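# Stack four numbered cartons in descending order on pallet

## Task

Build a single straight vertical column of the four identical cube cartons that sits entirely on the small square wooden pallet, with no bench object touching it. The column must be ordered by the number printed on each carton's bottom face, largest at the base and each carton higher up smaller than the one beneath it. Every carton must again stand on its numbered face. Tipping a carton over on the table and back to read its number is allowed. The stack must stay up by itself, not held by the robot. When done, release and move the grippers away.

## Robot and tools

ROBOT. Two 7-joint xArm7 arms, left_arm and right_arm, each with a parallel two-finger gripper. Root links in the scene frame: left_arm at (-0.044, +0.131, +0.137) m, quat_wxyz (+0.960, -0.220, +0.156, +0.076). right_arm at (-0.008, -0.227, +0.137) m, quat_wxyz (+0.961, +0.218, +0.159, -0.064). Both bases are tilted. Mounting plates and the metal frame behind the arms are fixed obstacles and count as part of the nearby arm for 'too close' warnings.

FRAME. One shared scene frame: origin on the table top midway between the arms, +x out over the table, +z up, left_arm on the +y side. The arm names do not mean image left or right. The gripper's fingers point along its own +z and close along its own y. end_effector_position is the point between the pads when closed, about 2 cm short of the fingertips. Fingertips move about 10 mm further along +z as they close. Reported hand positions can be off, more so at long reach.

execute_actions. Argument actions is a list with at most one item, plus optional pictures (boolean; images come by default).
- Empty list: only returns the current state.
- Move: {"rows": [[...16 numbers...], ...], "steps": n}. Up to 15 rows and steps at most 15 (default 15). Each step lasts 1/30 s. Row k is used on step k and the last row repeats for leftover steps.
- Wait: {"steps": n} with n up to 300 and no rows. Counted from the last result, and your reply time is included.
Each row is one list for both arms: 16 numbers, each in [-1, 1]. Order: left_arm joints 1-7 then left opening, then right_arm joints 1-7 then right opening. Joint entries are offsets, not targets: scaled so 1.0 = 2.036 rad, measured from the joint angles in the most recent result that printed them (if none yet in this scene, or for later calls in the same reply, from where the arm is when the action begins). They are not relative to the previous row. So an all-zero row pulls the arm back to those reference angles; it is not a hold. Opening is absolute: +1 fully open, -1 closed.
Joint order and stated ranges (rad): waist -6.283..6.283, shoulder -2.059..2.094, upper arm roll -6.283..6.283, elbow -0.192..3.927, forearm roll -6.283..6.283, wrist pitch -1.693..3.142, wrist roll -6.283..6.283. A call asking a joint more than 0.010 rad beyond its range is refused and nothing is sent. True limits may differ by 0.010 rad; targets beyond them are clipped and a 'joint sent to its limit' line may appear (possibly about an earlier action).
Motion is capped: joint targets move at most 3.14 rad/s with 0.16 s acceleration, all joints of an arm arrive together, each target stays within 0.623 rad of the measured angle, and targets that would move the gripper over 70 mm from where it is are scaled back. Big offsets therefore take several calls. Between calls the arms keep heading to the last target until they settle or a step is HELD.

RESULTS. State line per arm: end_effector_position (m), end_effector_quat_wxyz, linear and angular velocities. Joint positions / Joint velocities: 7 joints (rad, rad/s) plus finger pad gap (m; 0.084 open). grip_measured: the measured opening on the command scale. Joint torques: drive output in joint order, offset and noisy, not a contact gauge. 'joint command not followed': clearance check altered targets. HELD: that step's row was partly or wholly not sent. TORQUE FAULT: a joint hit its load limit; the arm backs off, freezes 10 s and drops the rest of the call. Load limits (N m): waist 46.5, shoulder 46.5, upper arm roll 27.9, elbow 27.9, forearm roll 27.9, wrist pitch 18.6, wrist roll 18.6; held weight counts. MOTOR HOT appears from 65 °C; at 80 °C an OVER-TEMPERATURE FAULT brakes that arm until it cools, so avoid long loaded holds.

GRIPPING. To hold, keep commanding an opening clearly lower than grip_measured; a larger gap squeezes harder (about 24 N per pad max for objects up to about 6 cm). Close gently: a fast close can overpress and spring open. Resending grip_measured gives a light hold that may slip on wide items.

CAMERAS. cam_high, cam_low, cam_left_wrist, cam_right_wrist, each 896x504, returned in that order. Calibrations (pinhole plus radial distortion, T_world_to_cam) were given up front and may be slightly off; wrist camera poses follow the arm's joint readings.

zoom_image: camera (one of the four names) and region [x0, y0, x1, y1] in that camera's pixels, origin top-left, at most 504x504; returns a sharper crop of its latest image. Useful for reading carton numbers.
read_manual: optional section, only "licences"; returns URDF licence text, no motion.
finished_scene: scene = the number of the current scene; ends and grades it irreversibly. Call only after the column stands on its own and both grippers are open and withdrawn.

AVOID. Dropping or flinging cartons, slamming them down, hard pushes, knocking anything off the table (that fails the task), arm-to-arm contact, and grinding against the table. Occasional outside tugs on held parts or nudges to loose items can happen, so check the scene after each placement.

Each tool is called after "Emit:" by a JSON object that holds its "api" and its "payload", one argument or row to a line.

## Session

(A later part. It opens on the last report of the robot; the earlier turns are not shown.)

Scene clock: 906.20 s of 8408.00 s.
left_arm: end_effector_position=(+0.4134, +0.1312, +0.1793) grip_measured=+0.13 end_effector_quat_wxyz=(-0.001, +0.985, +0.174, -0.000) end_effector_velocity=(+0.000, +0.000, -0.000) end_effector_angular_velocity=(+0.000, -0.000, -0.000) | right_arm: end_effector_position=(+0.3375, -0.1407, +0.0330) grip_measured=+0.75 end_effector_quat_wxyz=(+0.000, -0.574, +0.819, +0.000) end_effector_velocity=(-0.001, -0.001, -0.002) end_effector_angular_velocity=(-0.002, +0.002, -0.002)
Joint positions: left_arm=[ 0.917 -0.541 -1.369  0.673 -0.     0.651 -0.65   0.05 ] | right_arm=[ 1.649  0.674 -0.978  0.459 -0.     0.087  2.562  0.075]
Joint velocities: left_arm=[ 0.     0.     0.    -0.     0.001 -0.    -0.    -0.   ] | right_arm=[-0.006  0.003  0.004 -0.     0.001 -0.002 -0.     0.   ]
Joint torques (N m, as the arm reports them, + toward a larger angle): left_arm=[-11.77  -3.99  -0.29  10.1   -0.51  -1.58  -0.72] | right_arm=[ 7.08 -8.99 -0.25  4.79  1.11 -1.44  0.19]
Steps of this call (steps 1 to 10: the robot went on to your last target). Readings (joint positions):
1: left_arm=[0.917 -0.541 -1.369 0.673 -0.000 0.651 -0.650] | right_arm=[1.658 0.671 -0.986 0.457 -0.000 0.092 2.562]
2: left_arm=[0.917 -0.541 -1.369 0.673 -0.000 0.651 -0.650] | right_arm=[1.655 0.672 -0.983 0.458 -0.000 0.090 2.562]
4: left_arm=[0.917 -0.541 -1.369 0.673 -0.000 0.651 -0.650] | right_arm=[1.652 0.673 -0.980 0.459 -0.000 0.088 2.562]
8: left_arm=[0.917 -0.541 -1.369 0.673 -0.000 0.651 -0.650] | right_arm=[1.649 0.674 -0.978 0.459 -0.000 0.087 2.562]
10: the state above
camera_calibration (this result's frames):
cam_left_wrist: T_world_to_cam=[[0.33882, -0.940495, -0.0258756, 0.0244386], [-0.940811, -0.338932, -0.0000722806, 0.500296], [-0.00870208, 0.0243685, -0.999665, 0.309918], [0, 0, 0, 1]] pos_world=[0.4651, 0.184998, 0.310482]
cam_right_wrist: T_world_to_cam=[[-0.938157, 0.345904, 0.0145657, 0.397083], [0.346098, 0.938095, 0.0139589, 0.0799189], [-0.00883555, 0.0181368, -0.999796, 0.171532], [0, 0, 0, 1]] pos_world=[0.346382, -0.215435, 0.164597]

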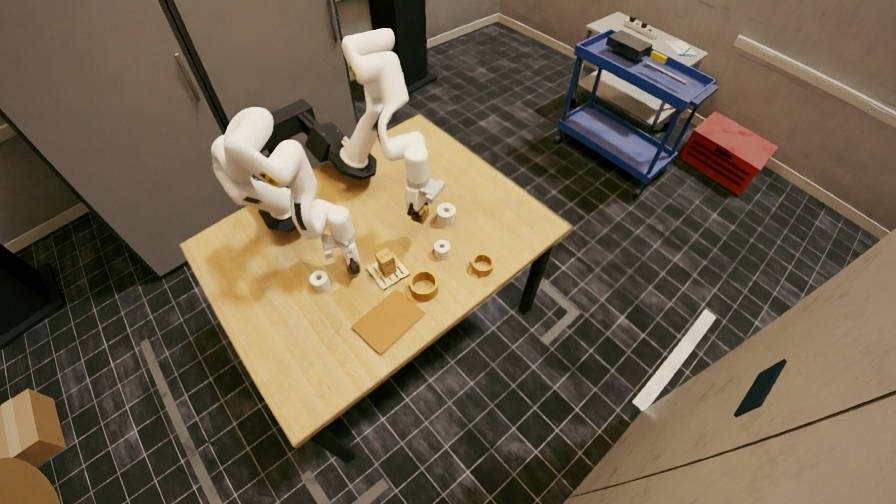

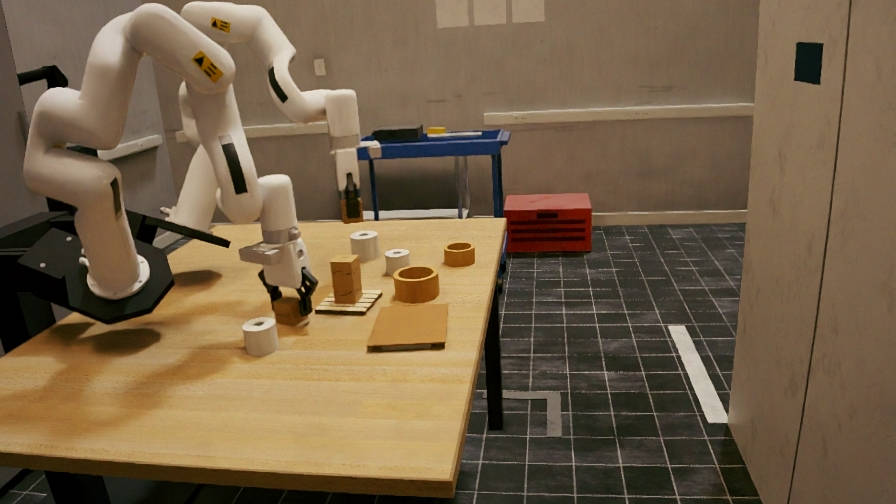

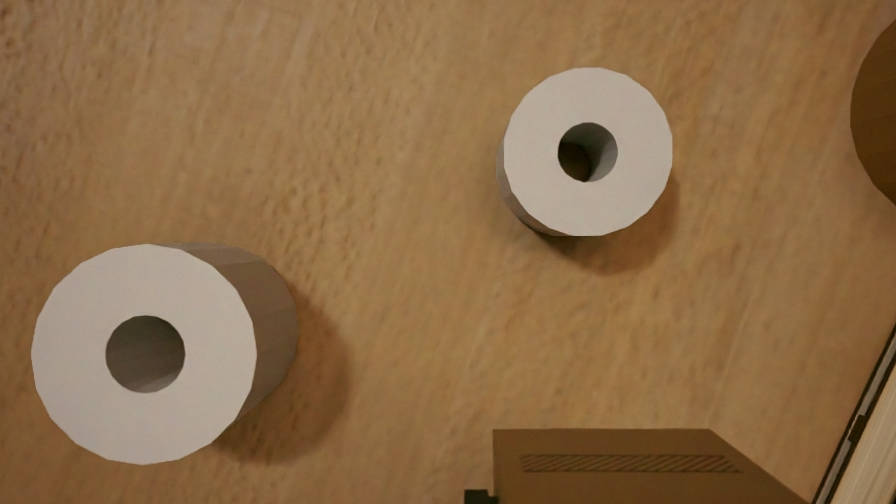

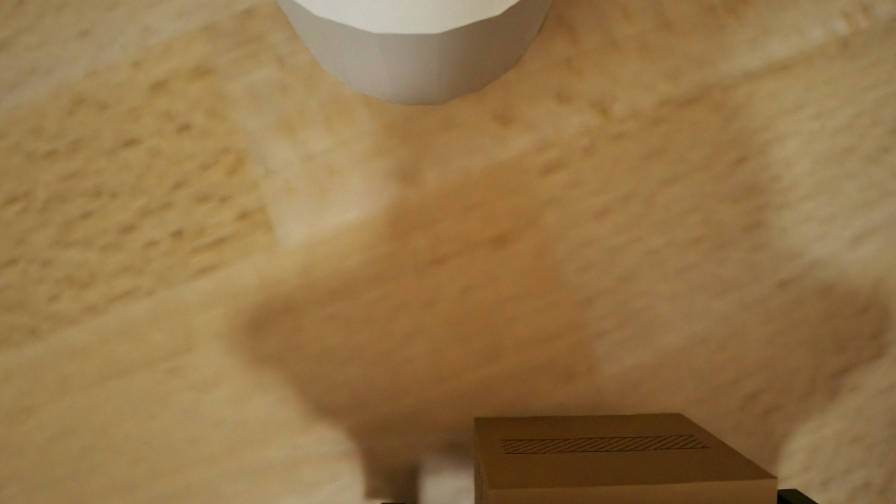

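Emit:
{"api": "execute_actions", "payload": {
  "actions": [
    {"rows":[[0,0,0,0,0,0,0,-0.4,0,0,0,0,0,0,0,0.55],[0,0,0,0,0,0,0,-0.4,0,0,0,0,0,0,0,0.4],[0,0,0,0,0,0,0,-0.4,0,0,0,0,0,0,0,0.3],[0,0,0,0,0,0,0,-0.4,0,0,0,0,0,0,0,0.22],[0,0,0,0,0,0,0,-0.4,0,0,0,0,0,0,0,0.16],[0,0,0,0,0,0,0,-0.4,0,0,0,0,0,0,0,0.1],[0,0,0,0,0,0,0,-0.4,0,0,0,0,0,0,0,0.0],[0,0,0,0,0,0,0,-0.4,0,0,0,0,0,0,0,-0.1],[0,0,0,0,0,0,0,-0.4,0,0,0,0,0,0,0,-0.25],[0,0,0,0,0,0,0,-0.4,0,0,0,0,0,0,0,-0.4]],"steps":14}
  ],
  "pictures": false
}}

Emit:
{"api": "execute_actions", "payload": {
  "actions": [
    {"rows":[[0,0,0,0,0,0,0,-0.4,0.026,-0.01,-0.021,-0.004,0,0.015,0,-0.4],[0,0,0,0,0,0,0,-0.4,0.056,-0.02,-0.045,-0.008,0,0.032,0,-0.4],[0,0,0,0,0,0,0,-0.4,0.086,-0.0297,-0.069,-0.0116,0,0.048,0,-0.4],[0,0,0,0,0,0,0,-0.4,0.12,-0.037,-0.096,-0.015,0,0.065,0,-0.4],[0,0,0,0,0,0,0,-0.4,0.15,-0.044,-0.123,-0.017,0,0.082,0,-0.4],[0,0,0,0,0,0,0,-0.4,0.1806,-0.0504,-0.1474,-0.0188,0,0.0974,0,-0.4]],"steps":15}
  ]
}}

Scene clock: 935.47 s of 8408.00 s.
left_arm: end_effector_position=(+0.4134, +0.1312, +0.1793) grip_measured=+0.13 end_effector_quat_wxyz=(-0.001, +0.985, +0.174, -0.000) end_effector_velocity=(+0.000, -0.000, +0.000) end_effector_angular_velocity=(-0.000, -0.001, +0.001) | right_arm: end_effector_position=(+0.3375, -0.1407, +0.0330) grip_measured=+0.13 end_effector_quat_wxyz=(+0.000, -0.574, +0.819, +0.000) end_effector_velocity=(-0.000, +0.000, +0.000) end_effector_angular_velocity=(+0.000, -0.000, +0.000)
Joint positions: left_arm=[ 0.917 -0.541 -1.369  0.673 -0.     0.651 -0.65   0.05 ] | right_arm=[ 1.649  0.674 -0.978  0.459 -0.     0.087  2.562  0.05 ]
Joint velocities: left_arm=[-0.    -0.     0.    -0.    -0.001 -0.001 -0.     0.   ] | right_arm=[ 0.001  0.001  0.001  0.     0.001  0.    -0.    -0.   ]
Joint torques (N m, as the arm reports them, + toward a larger angle): left_arm=[-11.53  -4.16  -0.3   10.08  -0.6   -1.54  -0.54] | right_arm=[ 7.28 -8.79 -0.34  4.08  1.19 -1.64 -0.12]
Steps of this call (steps 1 to 30: the robot went on to your last target; steps 31 to 100: nothing new was sent; then 25.47 s passed at rest; steps 101 to 114: all 14 steps of this action). Readings (joint positions):
101: left_arm=[0.917 -0.541 -1.369 0.673 -0.000 0.651 -0.650] | right_arm=[1.648 0.674 -0.977 0.459 -0.000 0.086 2.562]
102: left_arm=[0.917 -0.541 -1.369 0.673 -0.000 0.651 -0.650] | right_arm=[1.648 0.674 -0.978 0.459 -0.000 0.086 2.562]
104: left_arm=[0.917 -0.541 -1.369 0.673 -0.000 0.651 -0.650] | right_arm=[1.648 0.674 -0.978 0.459 -0.000 0.086 2.562]
108: left_arm=[0.917 -0.541 -1.369 0.673 -0.000 0.651 -0.650] | right_arm=[1.649 0.674 -0.978 0.459 -0.000 0.087 2.562]
114: the state above

Scene clock: 935.97 s of 8408.00 s.
left_arm: end_effector_position=(+0.4134, +0.1312, +0.1793) grip_measured=+0.13 end_effector_quat_wxyz=(-0.001, +0.985, +0.174, -0.000) end_effector_velocity=(+0.000, +0.000, +0.000) end_effector_angular_velocity=(+0.001, -0.000, -0.001) | right_arm: end_effector_position=(+0.3377, -0.1405, +0.0883) grip_measured=+0.13 end_effector_quat_wxyz=(+0.001, -0.574, +0.819, -0.000) end_effector_velocity=(-0.009, -0.012, +0.013) end_effector_angular_velocity=(-0.017, +0.028, -0.015)
Joint positions: left_arm=[ 0.917 -0.541 -1.369  0.673 -0.     0.651 -0.65   0.05 ] | right_arm=[ 2.004  0.574 -1.267  0.422 -0.     0.278  2.562  0.05 ]
Joint velocities: left_arm=[-0.    -0.001 -0.    -0.     0.     0.     0.     0.   ] | right_arm=[ 0.126 -0.027 -0.119 -0.024  0.001  0.082  0.    -0.   ]
Joint torques (N m, as the arm reports them, + toward a larger angle): left_arm=[-11.53  -4.07  -0.33  10.05  -0.53  -1.5   -0.55] | right_arm=[ 4.37 -3.67 -0.14  6.73  1.85 -1.53  0.16]
Steps of this call (steps 1 to 15: all 15 steps of this action). Readings (joint positions):
1: left_arm=[0.917 -0.541 -1.369 0.673 -0.000 0.651 -0.650] | right_arm=[1.649 0.674 -0.978 0.459 -0.000 0.087 2.562]
2: left_arm=[0.917 -0.541 -1.369 0.673 -0.000 0.651 -0.650] | right_arm=[1.652 0.673 -0.981 0.458 -0.000 0.089 2.562]
4: left_arm=[0.917 -0.541 -1.369 0.673 -0.000 0.651 -0.650] | right_arm=[1.684 0.662 -1.008 0.453 -0.000 0.109 2.562]
8: left_arm=[0.917 -0.541 -1.369 0.673 -0.000 0.651 -0.650] | right_arm=[1.844 0.614 -1.137 0.436 -0.000 0.194 2.562]
15: the state above
camera_calibration (this result's frames):
cam_left_wrist: T_world_to_cam=[[0.33882, -0.940495, -0.0258755, 0.0244385], [-0.940811, -0.338932, -0.000072351, 0.500296], [-0.00870199, 0.0243685, -0.999665, 0.309918], [0, 0, 0, 1]] pos_world=[0.4651, 0.184998, 0.310483]
cam_right_wrist: T_world_to_cam=[[-0.938458, 0.345131, 0.0134816, 0.396484], [0.345307, 0.938384, 0.0140934, 0.0791782], [-0.00778682, 0.0178814, -0.99981, 0.226443], [0, 0, 0, 1]] pos_world=[0.346506, -0.215188, 0.219939]

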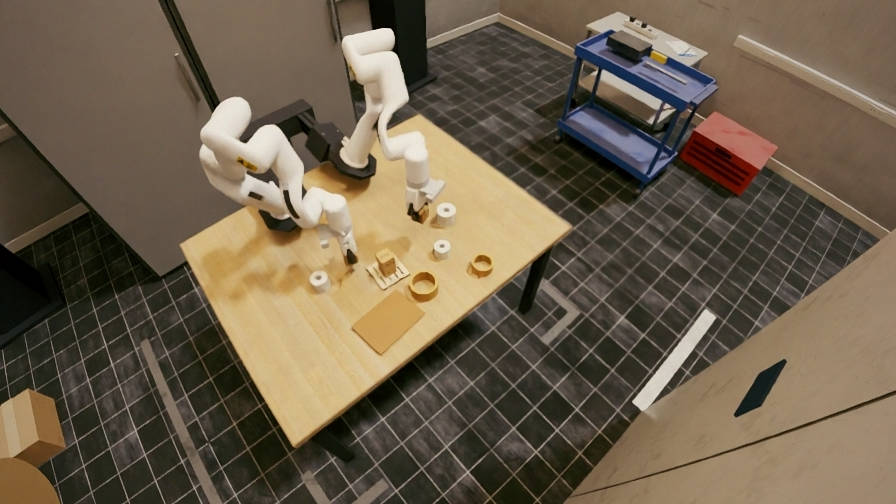

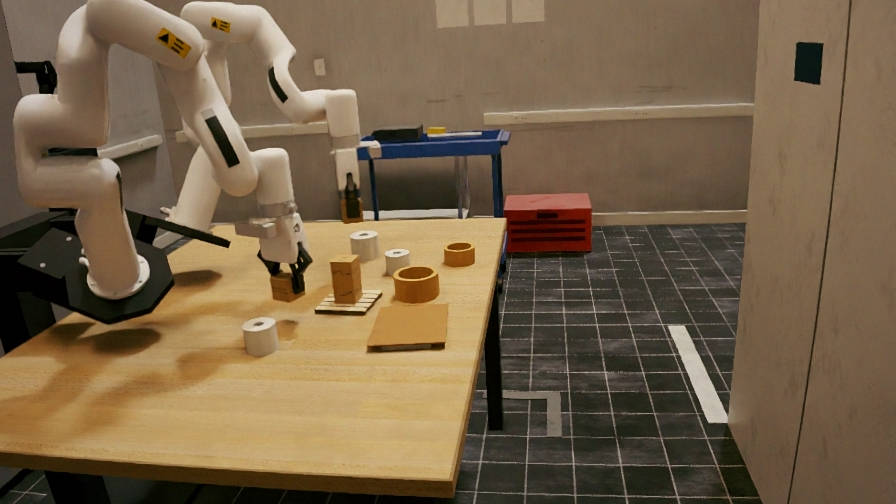

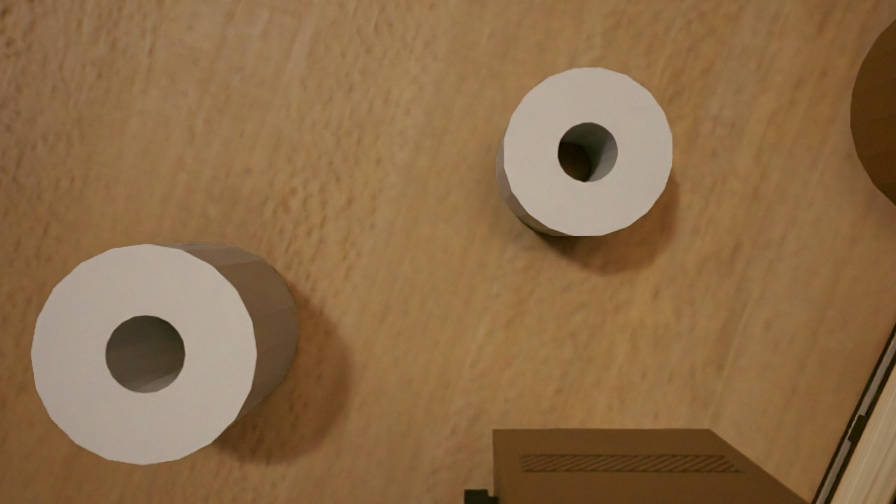

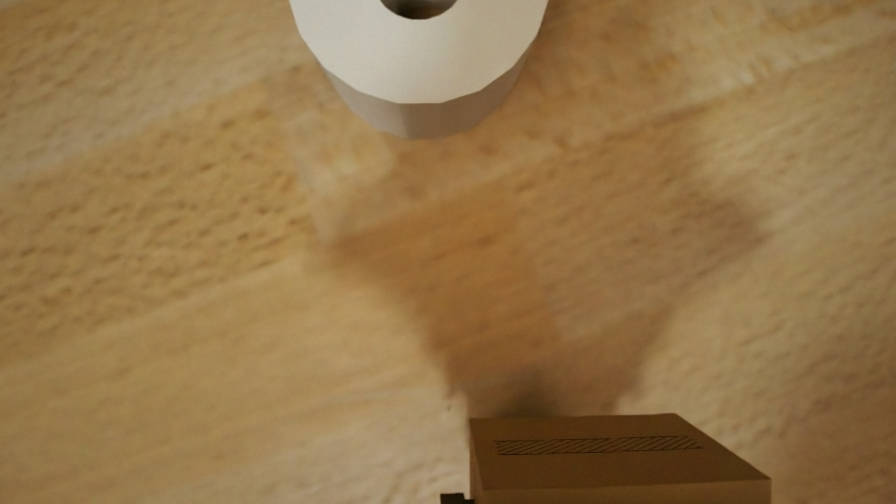

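Emit:
{"api": "execute_actions", "payload": {
  "actions": [
    {"rows":[[0,0,0,0,0,0,0,-0.4,0.05,0.004,-0.08,0.024,0,0.054,-0.022,-0.4],[0,0,0,0,0,0,0,-0.4,0.1,0.009,-0.166,0.051,0,0.11,-0.047,-0.4],[0,0,0,0,0,0,0,-0.4,0.155,0.0145,-0.26,0.081,0,0.172,-0.074,-0.4],[0,0,0,0,0,0,0,-0.4,0.21,0.02,-0.355,0.111,0,0.234,-0.1,-0.4],[0.048,-0.0105,-0.073,0.045,0,0.017,0.008,-0.4,0.2608,0.0249,-0.4419,0.1386,0,0.2912,-0.1255,-0.4],[0.095,-0.021,-0.146,0.09,0,0.033,0.017,-0.4,0.2608,0.0249,-0.4419,0.1386,0,0.2912,-0.1255,-0.4],[0.143,-0.0315,-0.22,0.135,0,0.05,0.025,-0.4,0.2608,0.0249,-0.4419,0.1386,0,0.2912,-0.1255,-0.4],[0.191,-0.042,-0.293,0.18,0,0.067,0.033,-0.4,0.2608,0.0249,-0.4419,0.1386,0,0.2912,-0.1255,-0.4],[0.2387,-0.0525,-0.3658,0.2253,0,0.0836,0.0416,-0.4,0.2608,0.0249,-0.4419,0.1386,0,0.2912,-0.1255,-0.4]],"steps":15}
  ],
  "pictures": false
}}

Emit:
{"api": "execute_actions", "payload": {
  "actions": [
    {"steps":24}
  ]
}}

Scene clock: 949.70 s of 8408.00 s.
left_arm: end_effector_position=(+0.4472, +0.0488, +0.1971) grip_measured=+0.13 end_effector_quat_wxyz=(-0.015, +0.997, +0.073, +0.016) end_effector_velocity=(+0.038, -0.342, +0.017) end_effector_angular_velocity=(+0.034, +0.046, -0.765) | right_arm: end_effector_position=(+0.4223, -0.2052, +0.1819) grip_measured=+0.13 end_effector_quat_wxyz=(-0.005, -0.537, +0.843, -0.024) end_effector_velocity=(+0.150, -0.215, +0.233) end_effector_angular_velocity=(+0.057, +0.011, -0.389)
Joint positions: left_arm=[ 1.159 -0.595 -1.732  0.902 -0.     0.735 -0.608  0.05 ] | right_arm=[ 2.338  0.604 -1.797  0.597 -0.     0.648  2.404  0.05 ]
Joint velocities: left_arm=[ 0.836 -0.183 -1.305  0.764 -0.001  0.297  0.145 -0.   ] | right_arm=[ 0.685  0.068 -1.292  0.371 -0.001  0.774 -0.337  0.   ]
Joint torques (N m, as the arm reports them, + toward a larger angle): left_arm=[-14.75   6.57  -0.11  10.42  -0.53  -1.61  -0.38] | right_arm=[ 5.93  1.94 -0.98 10.42  1.17 -1.64 -0.59]
Steps of this call (steps 1 to 30: the robot went on to your last target; steps 31 to 100: nothing new was sent; then 9.90 s passed at rest; steps 101 to 115: all 15 steps of this action). Readings (joint positions):
101: left_arm=[0.917 -0.541 -1.369 0.673 -0.000 0.651 -0.650] | right_arm=[2.016 0.571 -1.278 0.421 -0.000 0.285 2.562]
102: left_arm=[0.917 -0.541 -1.369 0.673 -0.000 0.651 -0.650] | right_arm=[2.018 0.571 -1.281 0.422 -0.000 0.287 2.561]
104: left_arm=[0.917 -0.541 -1.369 0.673 -0.000 0.651 -0.650] | right_arm=[2.041 0.574 -1.319 0.432 -0.000 0.315 2.549]
108: left_arm=[0.946 -0.547 -1.409 0.697 -0.000 0.662 -0.645] | right_arm=[2.162 0.587 -1.497 0.501 0.000 0.451 2.490]
115: the state above

Scene clock: 950.50 s of 8408.00 s.
left_arm: end_effector_position=(+0.4437, -0.0591, +0.1991) grip_measured=+0.13 end_effector_quat_wxyz=(-0.001, +0.999, -0.037, -0.000) end_effector_velocity=(-0.000, -0.001, +0.000) end_effector_angular_velocity=(-0.000, +0.001, -0.002) | right_arm: end_effector_position=(+0.4504, -0.2693, +0.2496) grip_measured=+0.13 end_effector_quat_wxyz=(-0.000, -0.491, +0.871, -0.000) end_effector_velocity=(+0.000, -0.000, +0.001) end_effector_angular_velocity=(+0.000, -0.001, +0.000)
Joint positions: left_arm=[ 1.403 -0.648 -2.113  1.131 -0.     0.821 -0.565  0.05 ] | right_arm=[ 2.535  0.624 -2.166  0.704 -0.     0.871  2.307  0.05 ]
Joint velocities: left_arm=[ 0.002 -0.001 -0.004  0.002 -0.     0.001  0.     0.   ] | right_arm=[ 0.002  0.    -0.002  0.001 -0.001  0.001 -0.    -0.   ]
Joint torques (N m, as the arm reports them, + toward a larger angle): left_arm=[-17.23  19.08  -0.44  11.08  -0.43  -1.49  -0.63] | right_arm=[ 5.04  5.29 -0.53 11.37  1.65 -1.97 -0.44]
Steps of this call (steps 1 to 24: the robot went on to your last target). Readings (joint positions):
1: left_arm=[1.187 -0.601 -1.776 0.928 -0.000 0.745 -0.603] | right_arm=[2.361 0.607 -1.841 0.609 -0.000 0.674 2.392]
2: left_arm=[1.214 -0.607 -1.819 0.954 -0.000 0.755 -0.598] | right_arm=[2.384 0.609 -1.884 0.622 -0.000 0.700 2.381]
4: left_arm=[1.269 -0.619 -1.904 1.005 -0.000 0.774 -0.589] | right_arm=[2.431 0.614 -1.971 0.647 -0.000 0.752 2.358]
8: left_arm=[1.363 -0.640 -2.053 1.094 -0.000 0.807 -0.572] | right_arm=[2.507 0.622 -2.116 0.690 -0.000 0.838 2.321]
24: the state above
camera_calibration (this result's frames):
cam_left_wrist: T_world_to_cam=[[-0.0787194, -0.996559, -0.0259547, 0.0175955], [-0.996895, 0.0787384, 0.00028745, 0.513825], [0.00175717, 0.0258967, -0.999663, 0.330038], [0, 0, 0, 1]] pos_world=[0.513034, -0.0314697, 0.330236]
cam_right_wrist: T_world_to_cam=[[-0.852844, 0.52196, 0.0146714, 0.553299], [0.522133, 0.85277, 0.0126508, 0.056465], [-0.00590809, 0.0184496, -0.999812, 0.390181], [0, 0, 0, 1]] pos_world=[0.444701, -0.344151, 0.381276]

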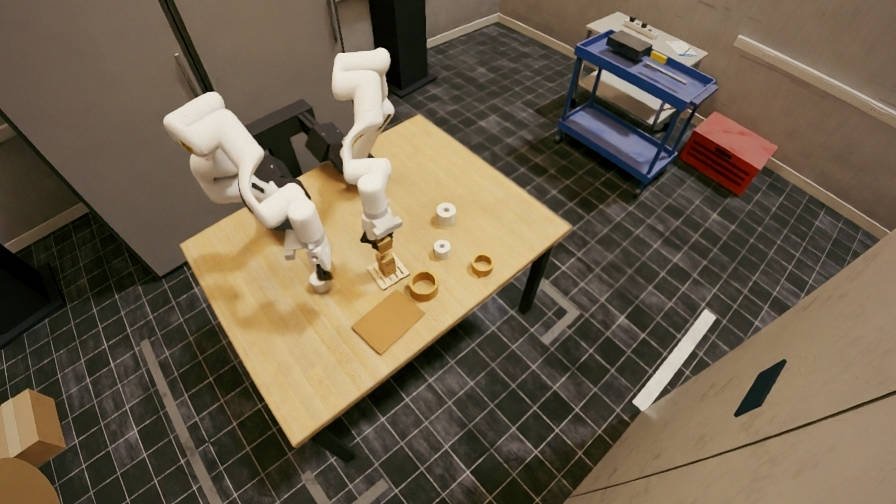

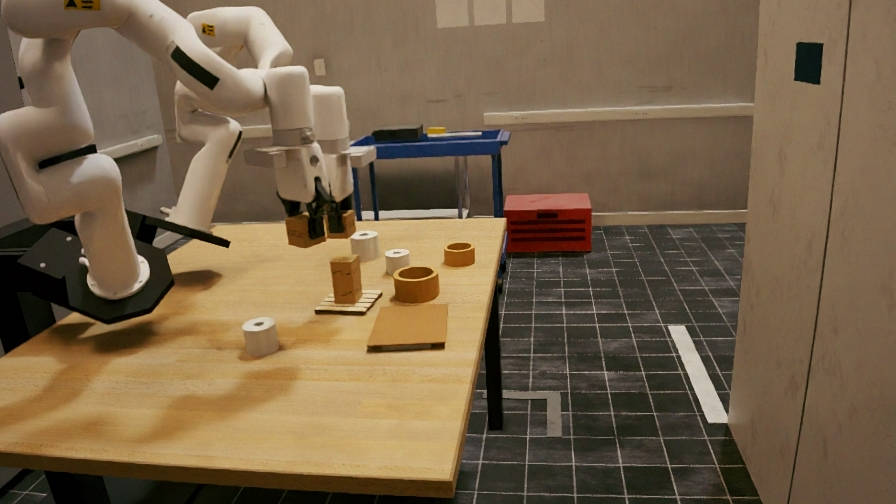

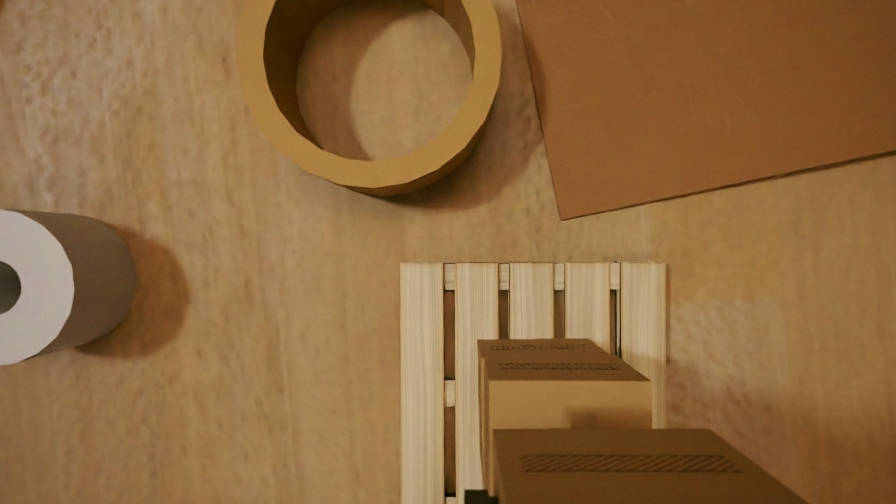

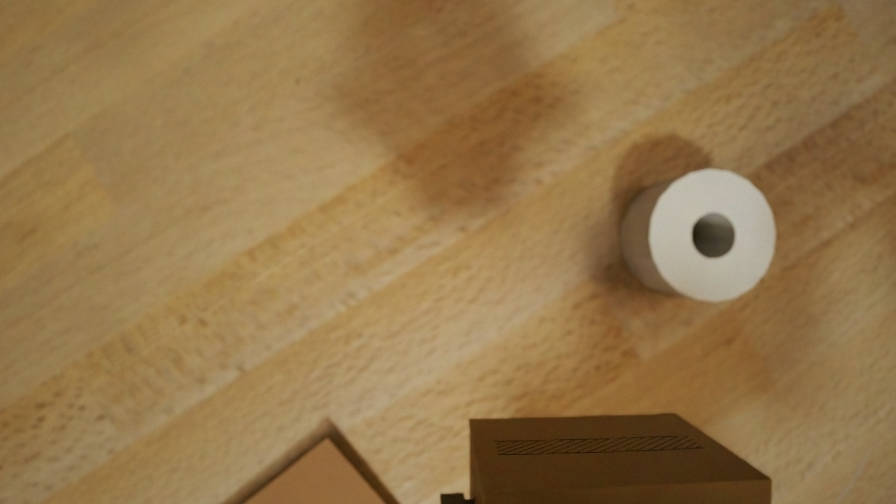

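Emit:
{"api": "execute_actions", "payload": {
  "actions": [
    {"rows":[[0.014,-0.0055,-0.011,-0.0035,0,-0.0135,0,-0.4,0,0,0,0,0,0,0,-0.4],[0.027,-0.011,-0.0215,-0.007,0,-0.027,0,-0.4,0,0,0,0,0,0,0,-0.4],[0.041,-0.017,-0.0325,-0.01,0,-0.041,0,-0.4,0,0,0,0,0,0,0,-0.4],[0.0548,-0.0226,-0.0433,-0.0132,0,-0.0543,0,-0.4,0,0,0,0,0,0,0,-0.4]],"steps":15}
  ],
  "pictures": false
}}

Emit:
{"api": "execute_actions", "payload": {
  "actions": [
    {"steps":6}
  ]
}}

Emit:
{"api": "zoom_image", "payload": {
  "camera": "cam_left_wrist",
  "region": [460, 340, 760, 500]
}}

Scene clock: 969.53 s of 8408.00 s.
left_arm: end_effector_position=(+0.4439, -0.0600, +0.1555) grip_measured=+0.13 end_effector_quat_wxyz=(+0.000, +0.999, -0.037, +0.000) end_effector_velocity=(-0.001, -0.004, -0.005) end_effector_angular_velocity=(-0.006, -0.004, -0.007) | right_arm: end_effector_position=(+0.4504, -0.2693, +0.2496) grip_measured=+0.13 end_effector_quat_wxyz=(-0.000, -0.491, +0.871, -0.000) end_effector_velocity=(-0.001, +0.001, -0.000) end_effector_angular_velocity=(+0.001, +0.001, -0.000)
Joint positions: left_arm=[ 1.512 -0.693 -2.2    1.106 -0.     0.712 -0.565  0.05 ] | right_arm=[ 2.535  0.624 -2.167  0.704 -0.     0.871  2.307  0.05 ]
Joint velocities: left_arm=[ 0.014 -0.006 -0.018 -0.002  0.002 -0.02  -0.    -0.   ] | right_arm=[ 0.    -0.     0.001 -0.001  0.002  0.    -0.    -0.   ]
Joint torques (N m, as the arm reports them, + toward a larger angle): left_arm=[-17.52  22.63  -0.48  10.32  -0.57  -1.73  -0.63] | right_arm=[ 4.42  5.46 -0.04 11.3   1.26 -1.63 -0.19]
Steps of this call (steps 1 to 15: the robot went on to your last target; steps 16 to 90: nothing new was sent; then 15.53 s passed at rest; steps 91 to 105: all 15 steps of this action). Readings (joint positions):
91: left_arm=[1.403 -0.648 -2.114 1.132 -0.000 0.821 -0.565] | right_arm=[2.535 0.625 -2.167 0.704 -0.000 0.871 2.307]
92: left_arm=[1.405 -0.649 -2.116 1.131 -0.000 0.818 -0.565] | right_arm=[2.535 0.625 -2.167 0.704 -0.000 0.871 2.307]
94: left_arm=[1.424 -0.656 -2.131 1.128 -0.000 0.798 -0.565] | right_arm=[2.535 0.625 -2.167 0.704 -0.000 0.871 2.307]
98: left_arm=[1.490 -0.685 -2.181 1.108 -0.000 0.737 -0.565] | right_arm=[2.535 0.624 -2.167 0.704 -0.000 0.871 2.307]
105: the state above

Scene clock: 969.73 s of 8408.00 s.
left_arm: end_effector_position=(+0.4437, -0.0597, +0.1547) grip_measured=+0.13 end_effector_quat_wxyz=(-0.000, +0.999, -0.037, -0.000) end_effector_velocity=(-0.000, +0.001, -0.002) end_effector_angular_velocity=(+0.002, +0.002, +0.001) | right_arm: end_effector_position=(+0.4504, -0.2693, +0.2496) grip_measured=+0.13 end_effector_quat_wxyz=(-0.000, -0.491, +0.871, -0.000) end_effector_velocity=(-0.000, +0.001, -0.000) end_effector_angular_velocity=(-0.001, -0.000, +0.003)
Joint positions: left_arm=[ 1.514 -0.694 -2.201  1.105 -0.     0.711 -0.565  0.05 ] | right_arm=[ 2.535  0.624 -2.166  0.704 -0.     0.871  2.307  0.05 ]
Joint velocities: left_arm=[ 0.003 -0.002 -0.001 -0.002 -0.001 -0.002  0.    -0.   ] | right_arm=[ 0.    -0.     0.002 -0.    -0.001 -0.     0.    -0.   ]
Joint torques (N m, as the arm reports them, + toward a larger angle): left_arm=[-17.95  22.74  -0.44  10.46  -0.52  -1.53  -0.7 ] | right_arm=[ 5.44  6.   -0.36 11.61  1.24 -1.61 -0.34]
Steps of this call (steps 1 to 6: the robot went on to your last target). Readings (joint positions):
1: left_arm=[1.513 -0.693 -2.200 1.105 -0.000 0.712 -0.565] | right_arm=[2.535 0.624 -2.167 0.704 -0.000 0.871 2.307]
2: left_arm=[1.513 -0.693 -2.201 1.105 -0.000 0.711 -0.565] | right_arm=[2.535 0.624 -2.166 0.704 -0.000 0.871 2.307]
4: left_arm=[1.514 -0.694 -2.201 1.105 -0.000 0.711 -0.565] | right_arm=[2.535 0.624 -2.166 0.704 -0.000 0.871 2.307]
6: the state above
camera_calibration (this result's frames):
cam_left_wrist: T_world_to_cam=[[-0.0793919, -0.996528, -0.0250653, 0.0160596], [-0.996841, 0.0794247, -0.000316274, 0.514021], [0.00230598, 0.024961, -0.999686, 0.28535], [0, 0, 0, 1]] pos_world=[0.513014, -0.0319447, 0.285825]
cam_right_wrist: T_world_to_cam=[[-0.852843, 0.521961, 0.0146701, 0.5533], [0.522134, 0.85277, 0.0126519, 0.0564642], [-0.00590643, 0.0184499, -0.999812, 0.390181], [0, 0, 0, 1]] pos_world=[0.444701, -0.344151, 0.381276]

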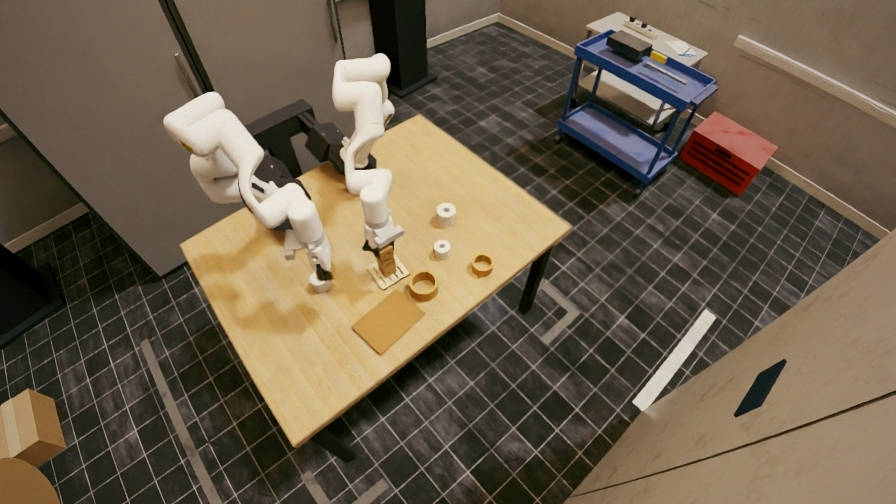

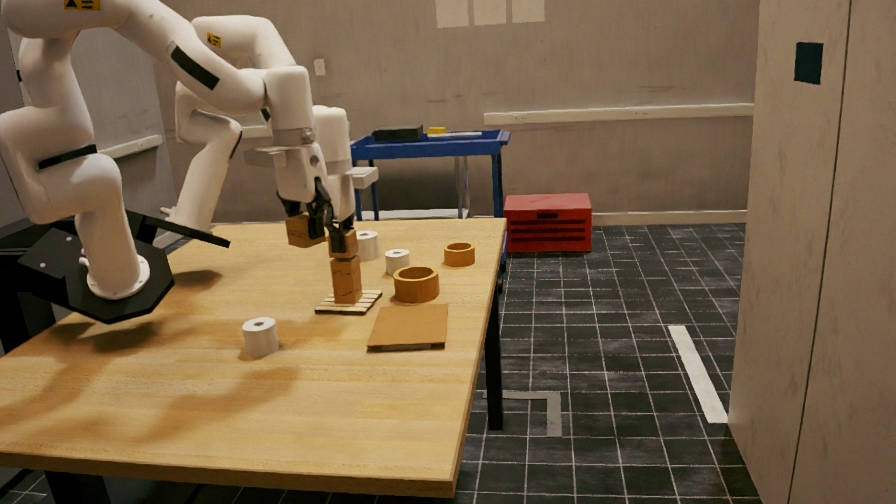

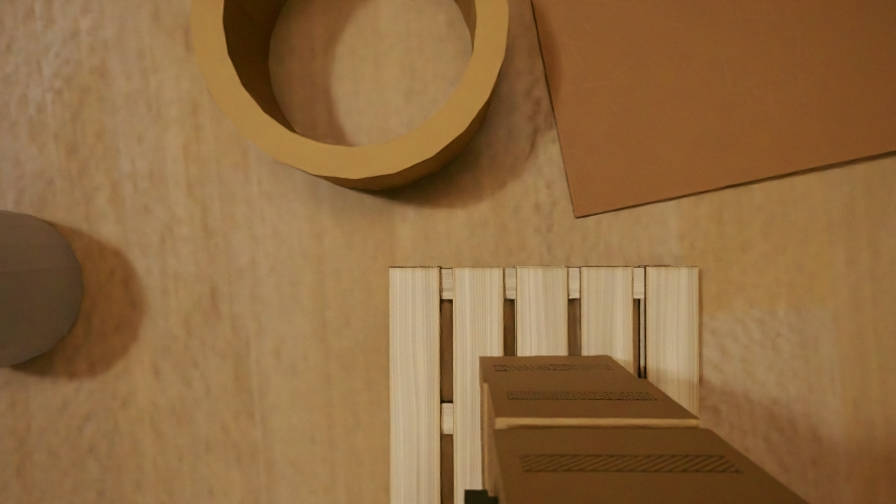

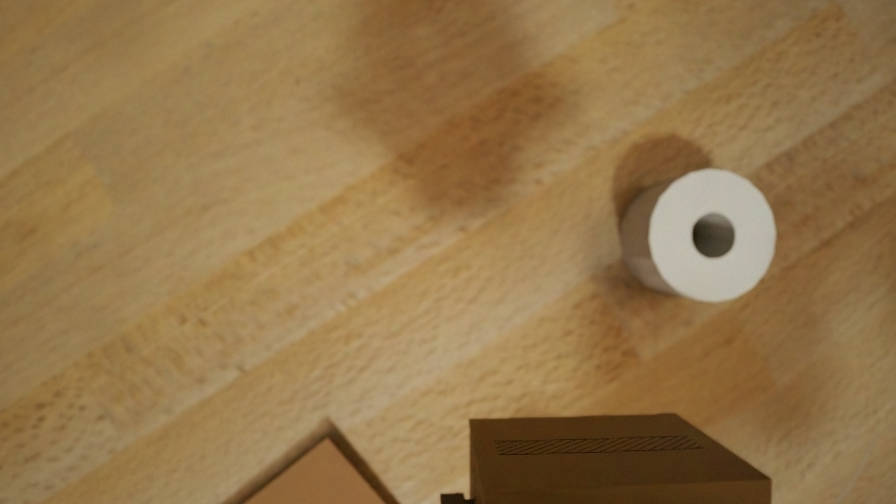

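Region (460, 340, 760, 500) of cam_left_wrist's 896x504 image, scaled by 1.680, with more detail than that image has; it fills the top 269 rows of this view, and the rest is white.

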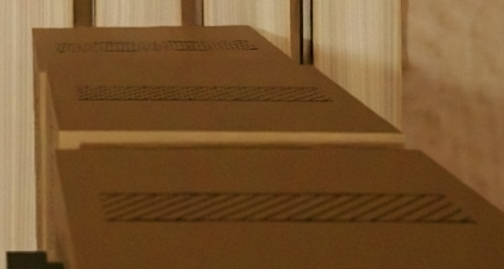

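Emit:
{"api": "execute_actions", "payload": {
  "actions": [
    {"rows":[[0.003,-0.0014,-0.0022,-0.0004,0,-0.0027,0,-0.4,0,0,0,0,0,0,0,-0.4],[0.003,-0.0014,-0.0022,-0.0004,0,-0.0027,0,-0.4,0,0,0,0,0,0,0,-0.4],[0.006,-0.0028,-0.0044,-0.0008,0,-0.0054,0,-0.4,0,0,0,0,0,0,0,-0.4],[0.006,-0.0028,-0.0044,-0.0008,0,-0.0054,0,-0.4,0,0,0,0,0,0,0,-0.4],[0.009,-0.0042,-0.0066,-0.0012,0,-0.008,0,-0.4,0,0,0,0,0,0,0,-0.4],[0.009,-0.0042,-0.0066,-0.0012,0,-0.008,0,-0.4,0,0,0,0,0,0,0,-0.4],[0.0114,-0.0054,-0.0086,-0.0018,0,-0.0106,0,-0.4,0,0,0,0,0,0,0,-0.4]],"steps":15}
  ],
  "pictures": false
}}

Emit:
{"api": "execute_actions", "payload": {
  "actions": [
    {"steps":5}
  ]
}}

Emit:
{"api": "zoom_image", "payload": {
  "camera": "cam_low",
  "region": [290, 200, 410, 320]
}}

Scene clock: 980.67 s of 8408.00 s.
left_arm: end_effector_position=(+0.4436, -0.0594, +0.1456) grip_measured=+0.13 end_effector_quat_wxyz=(-0.000, +0.999, -0.037, -0.000) end_effector_velocity=(+0.001, -0.003, -0.001) end_effector_angular_velocity=(-0.005, -0.005, -0.003) | right_arm: end_effector_position=(+0.4504, -0.2693, +0.2496) grip_measured=+0.13 end_effector_quat_wxyz=(-0.000, -0.491, +0.871, -0.000) end_effector_velocity=(-0.001, +0.000, -0.001) end_effector_angular_velocity=(-0.000, +0.001, +0.001)
Joint positions: left_arm=[ 1.537 -0.704 -2.218  1.101 -0.     0.69  -0.565  0.05 ] | right_arm=[ 2.535  0.624 -2.166  0.704 -0.     0.871  2.307  0.05 ]
Joint velocities: left_arm=[ 0.005 -0.002 -0.007  0.002  0.001 -0.009 -0.     0.   ] | right_arm=[ 0.    -0.    -0.    -0.001 -0.001  0.     0.    -0.   ]
Joint torques (N m, as the arm reports them, + toward a larger angle): left_arm=[-17.59  23.06  -0.4   10.4   -0.61  -1.5   -0.72] | right_arm=[ 4.53  6.07 -0.38 11.22  0.69 -1.67 -0.12]
Steps of this call (steps 1 to 15: the robot went on to your last target; steps 16 to 90: nothing new was sent; then 7.43 s passed at rest; steps 91 to 105: all 15 steps of this action). Readings (joint positions):
91: left_arm=[1.515 -0.694 -2.201 1.104 -0.000 0.711 -0.565] | right_arm=[2.535 0.624 -2.166 0.704 -0.000 0.871 2.307]
92: left_arm=[1.515 -0.694 -2.202 1.104 -0.000 0.710 -0.565] | right_arm=[2.535 0.624 -2.166 0.704 -0.000 0.871 2.307]
94: left_arm=[1.518 -0.696 -2.204 1.104 -0.000 0.707 -0.565] | right_arm=[2.535 0.624 -2.166 0.704 -0.000 0.871 2.307]
98: left_arm=[1.528 -0.700 -2.211 1.103 -0.000 0.698 -0.565] | right_arm=[2.535 0.624 -2.166 0.704 -0.000 0.871 2.307]
105: the state above

Scene clock: 980.83 s of 8408.00 s.
left_arm: end_effector_position=(+0.4437, -0.0595, +0.1456) grip_measured=+0.13 end_effector_quat_wxyz=(-0.000, +0.999, -0.037, -0.000) end_effector_velocity=(+0.000, +0.000, -0.000) end_effector_angular_velocity=(+0.000, -0.001, -0.001) | right_arm: end_effector_position=(+0.4504, -0.2693, +0.2496) grip_measured=+0.13 end_effector_quat_wxyz=(-0.000, -0.491, +0.871, -0.000) end_effector_velocity=(+0.000, +0.000, +0.001) end_effector_angular_velocity=(-0.001, -0.002, +0.002)
Joint positions: left_arm=[ 1.537 -0.705 -2.218  1.101 -0.     0.689 -0.565  0.05 ] | right_arm=[ 2.535  0.624 -2.166  0.704 -0.     0.871  2.307  0.05 ]
Joint velocities: left_arm=[ 0.001 -0.    -0.001  0.     0.001 -0.001  0.     0.   ] | right_arm=[-0.     0.     0.001  0.001 -0.001  0.    -0.    -0.   ]
Joint torques (N m, as the arm reports them, + toward a larger angle): left_arm=[-17.26  23.18  -0.4   10.07  -0.62  -1.58  -0.73] | right_arm=[ 5.17  6.    0.54 11.22  1.06 -1.79 -0.05]
Steps of this call (steps 1 to 5: the robot went on to your last target). Readings (joint positions):
1: left_arm=[1.537 -0.704 -2.218 1.101 -0.000 0.690 -0.565] | right_arm=[2.535 0.624 -2.166 0.704 -0.000 0.871 2.307]
2: left_arm=[1.537 -0.705 -2.218 1.101 -0.000 0.689 -0.565] | right_arm=[2.535 0.624 -2.166 0.704 -0.000 0.871 2.307]
4: left_arm=[1.537 -0.705 -2.218 1.101 -0.000 0.689 -0.565] | right_arm=[2.535 0.624 -2.166 0.704 -0.000 0.871 2.307]
5: the state above
camera_calibration (this result's frames):
cam_left_wrist: T_world_to_cam=[[-0.079161, -0.996544, -0.0251542, 0.0159009], [-0.99686, 0.0791883, -0.0000903436, 0.513942], [0.00208195, 0.025068, -0.999684, 0.276362], [0, 0, 0, 1]] pos_world=[0.513011, -0.0317801, 0.276721]
cam_right_wrist: T_world_to_cam=[[-0.852843, 0.521961, 0.0146701, 0.5533], [0.522134, 0.85277, 0.0126521, 0.0564642], [-0.00590636, 0.01845, -0.999812, 0.390181], [0, 0, 0, 1]] pos_world=[0.444701, -0.344151, 0.381276]

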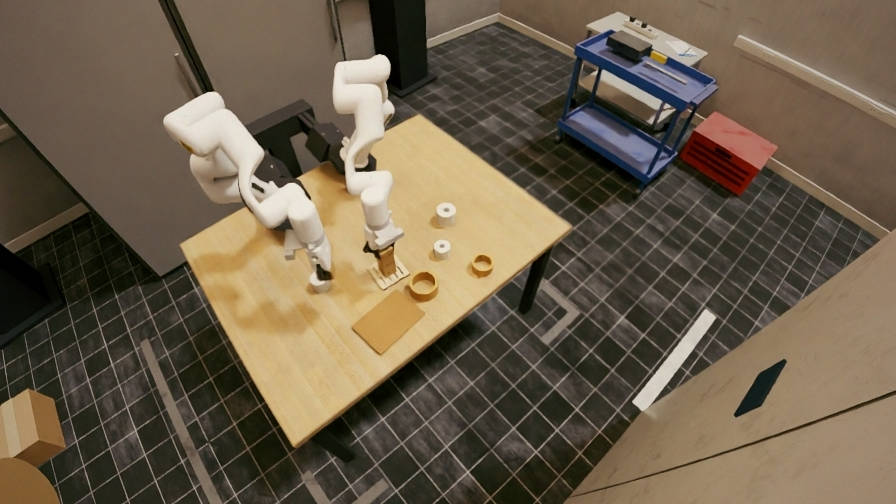

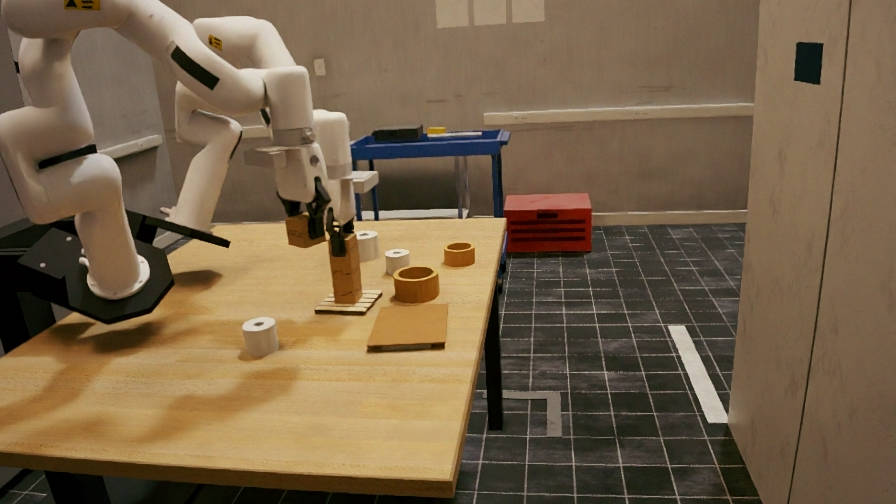

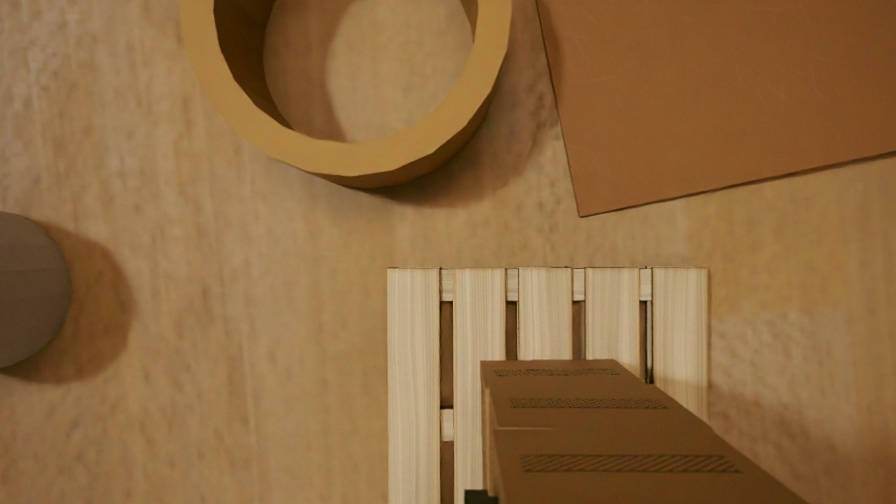

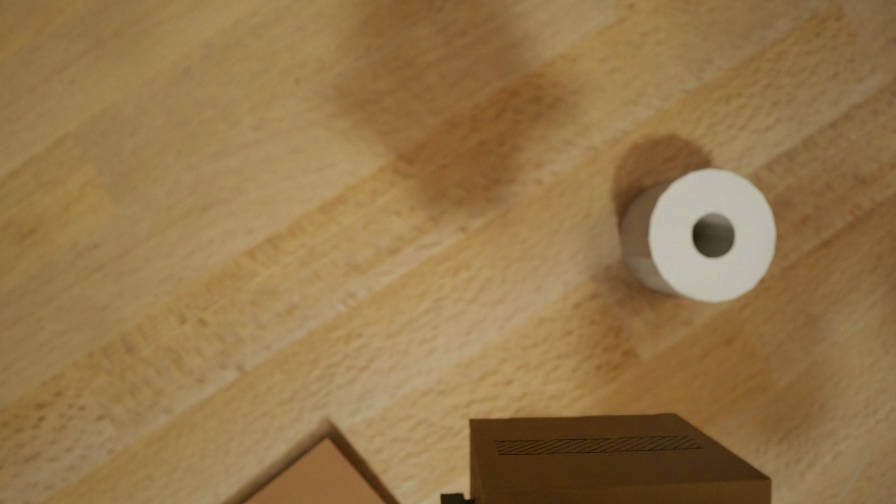

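Region (290, 200, 410, 320) of cam_low's 896x504 image, scaled by 4.200, with more detail than that image has.

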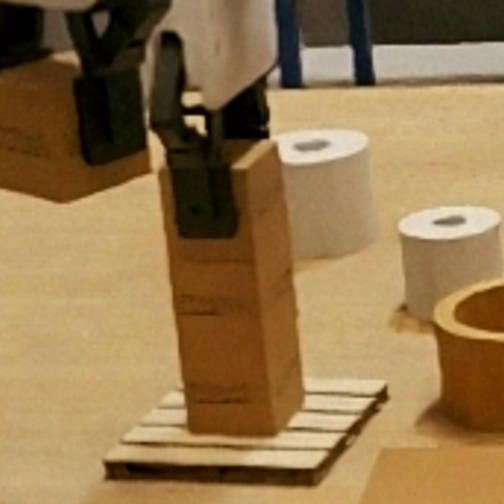

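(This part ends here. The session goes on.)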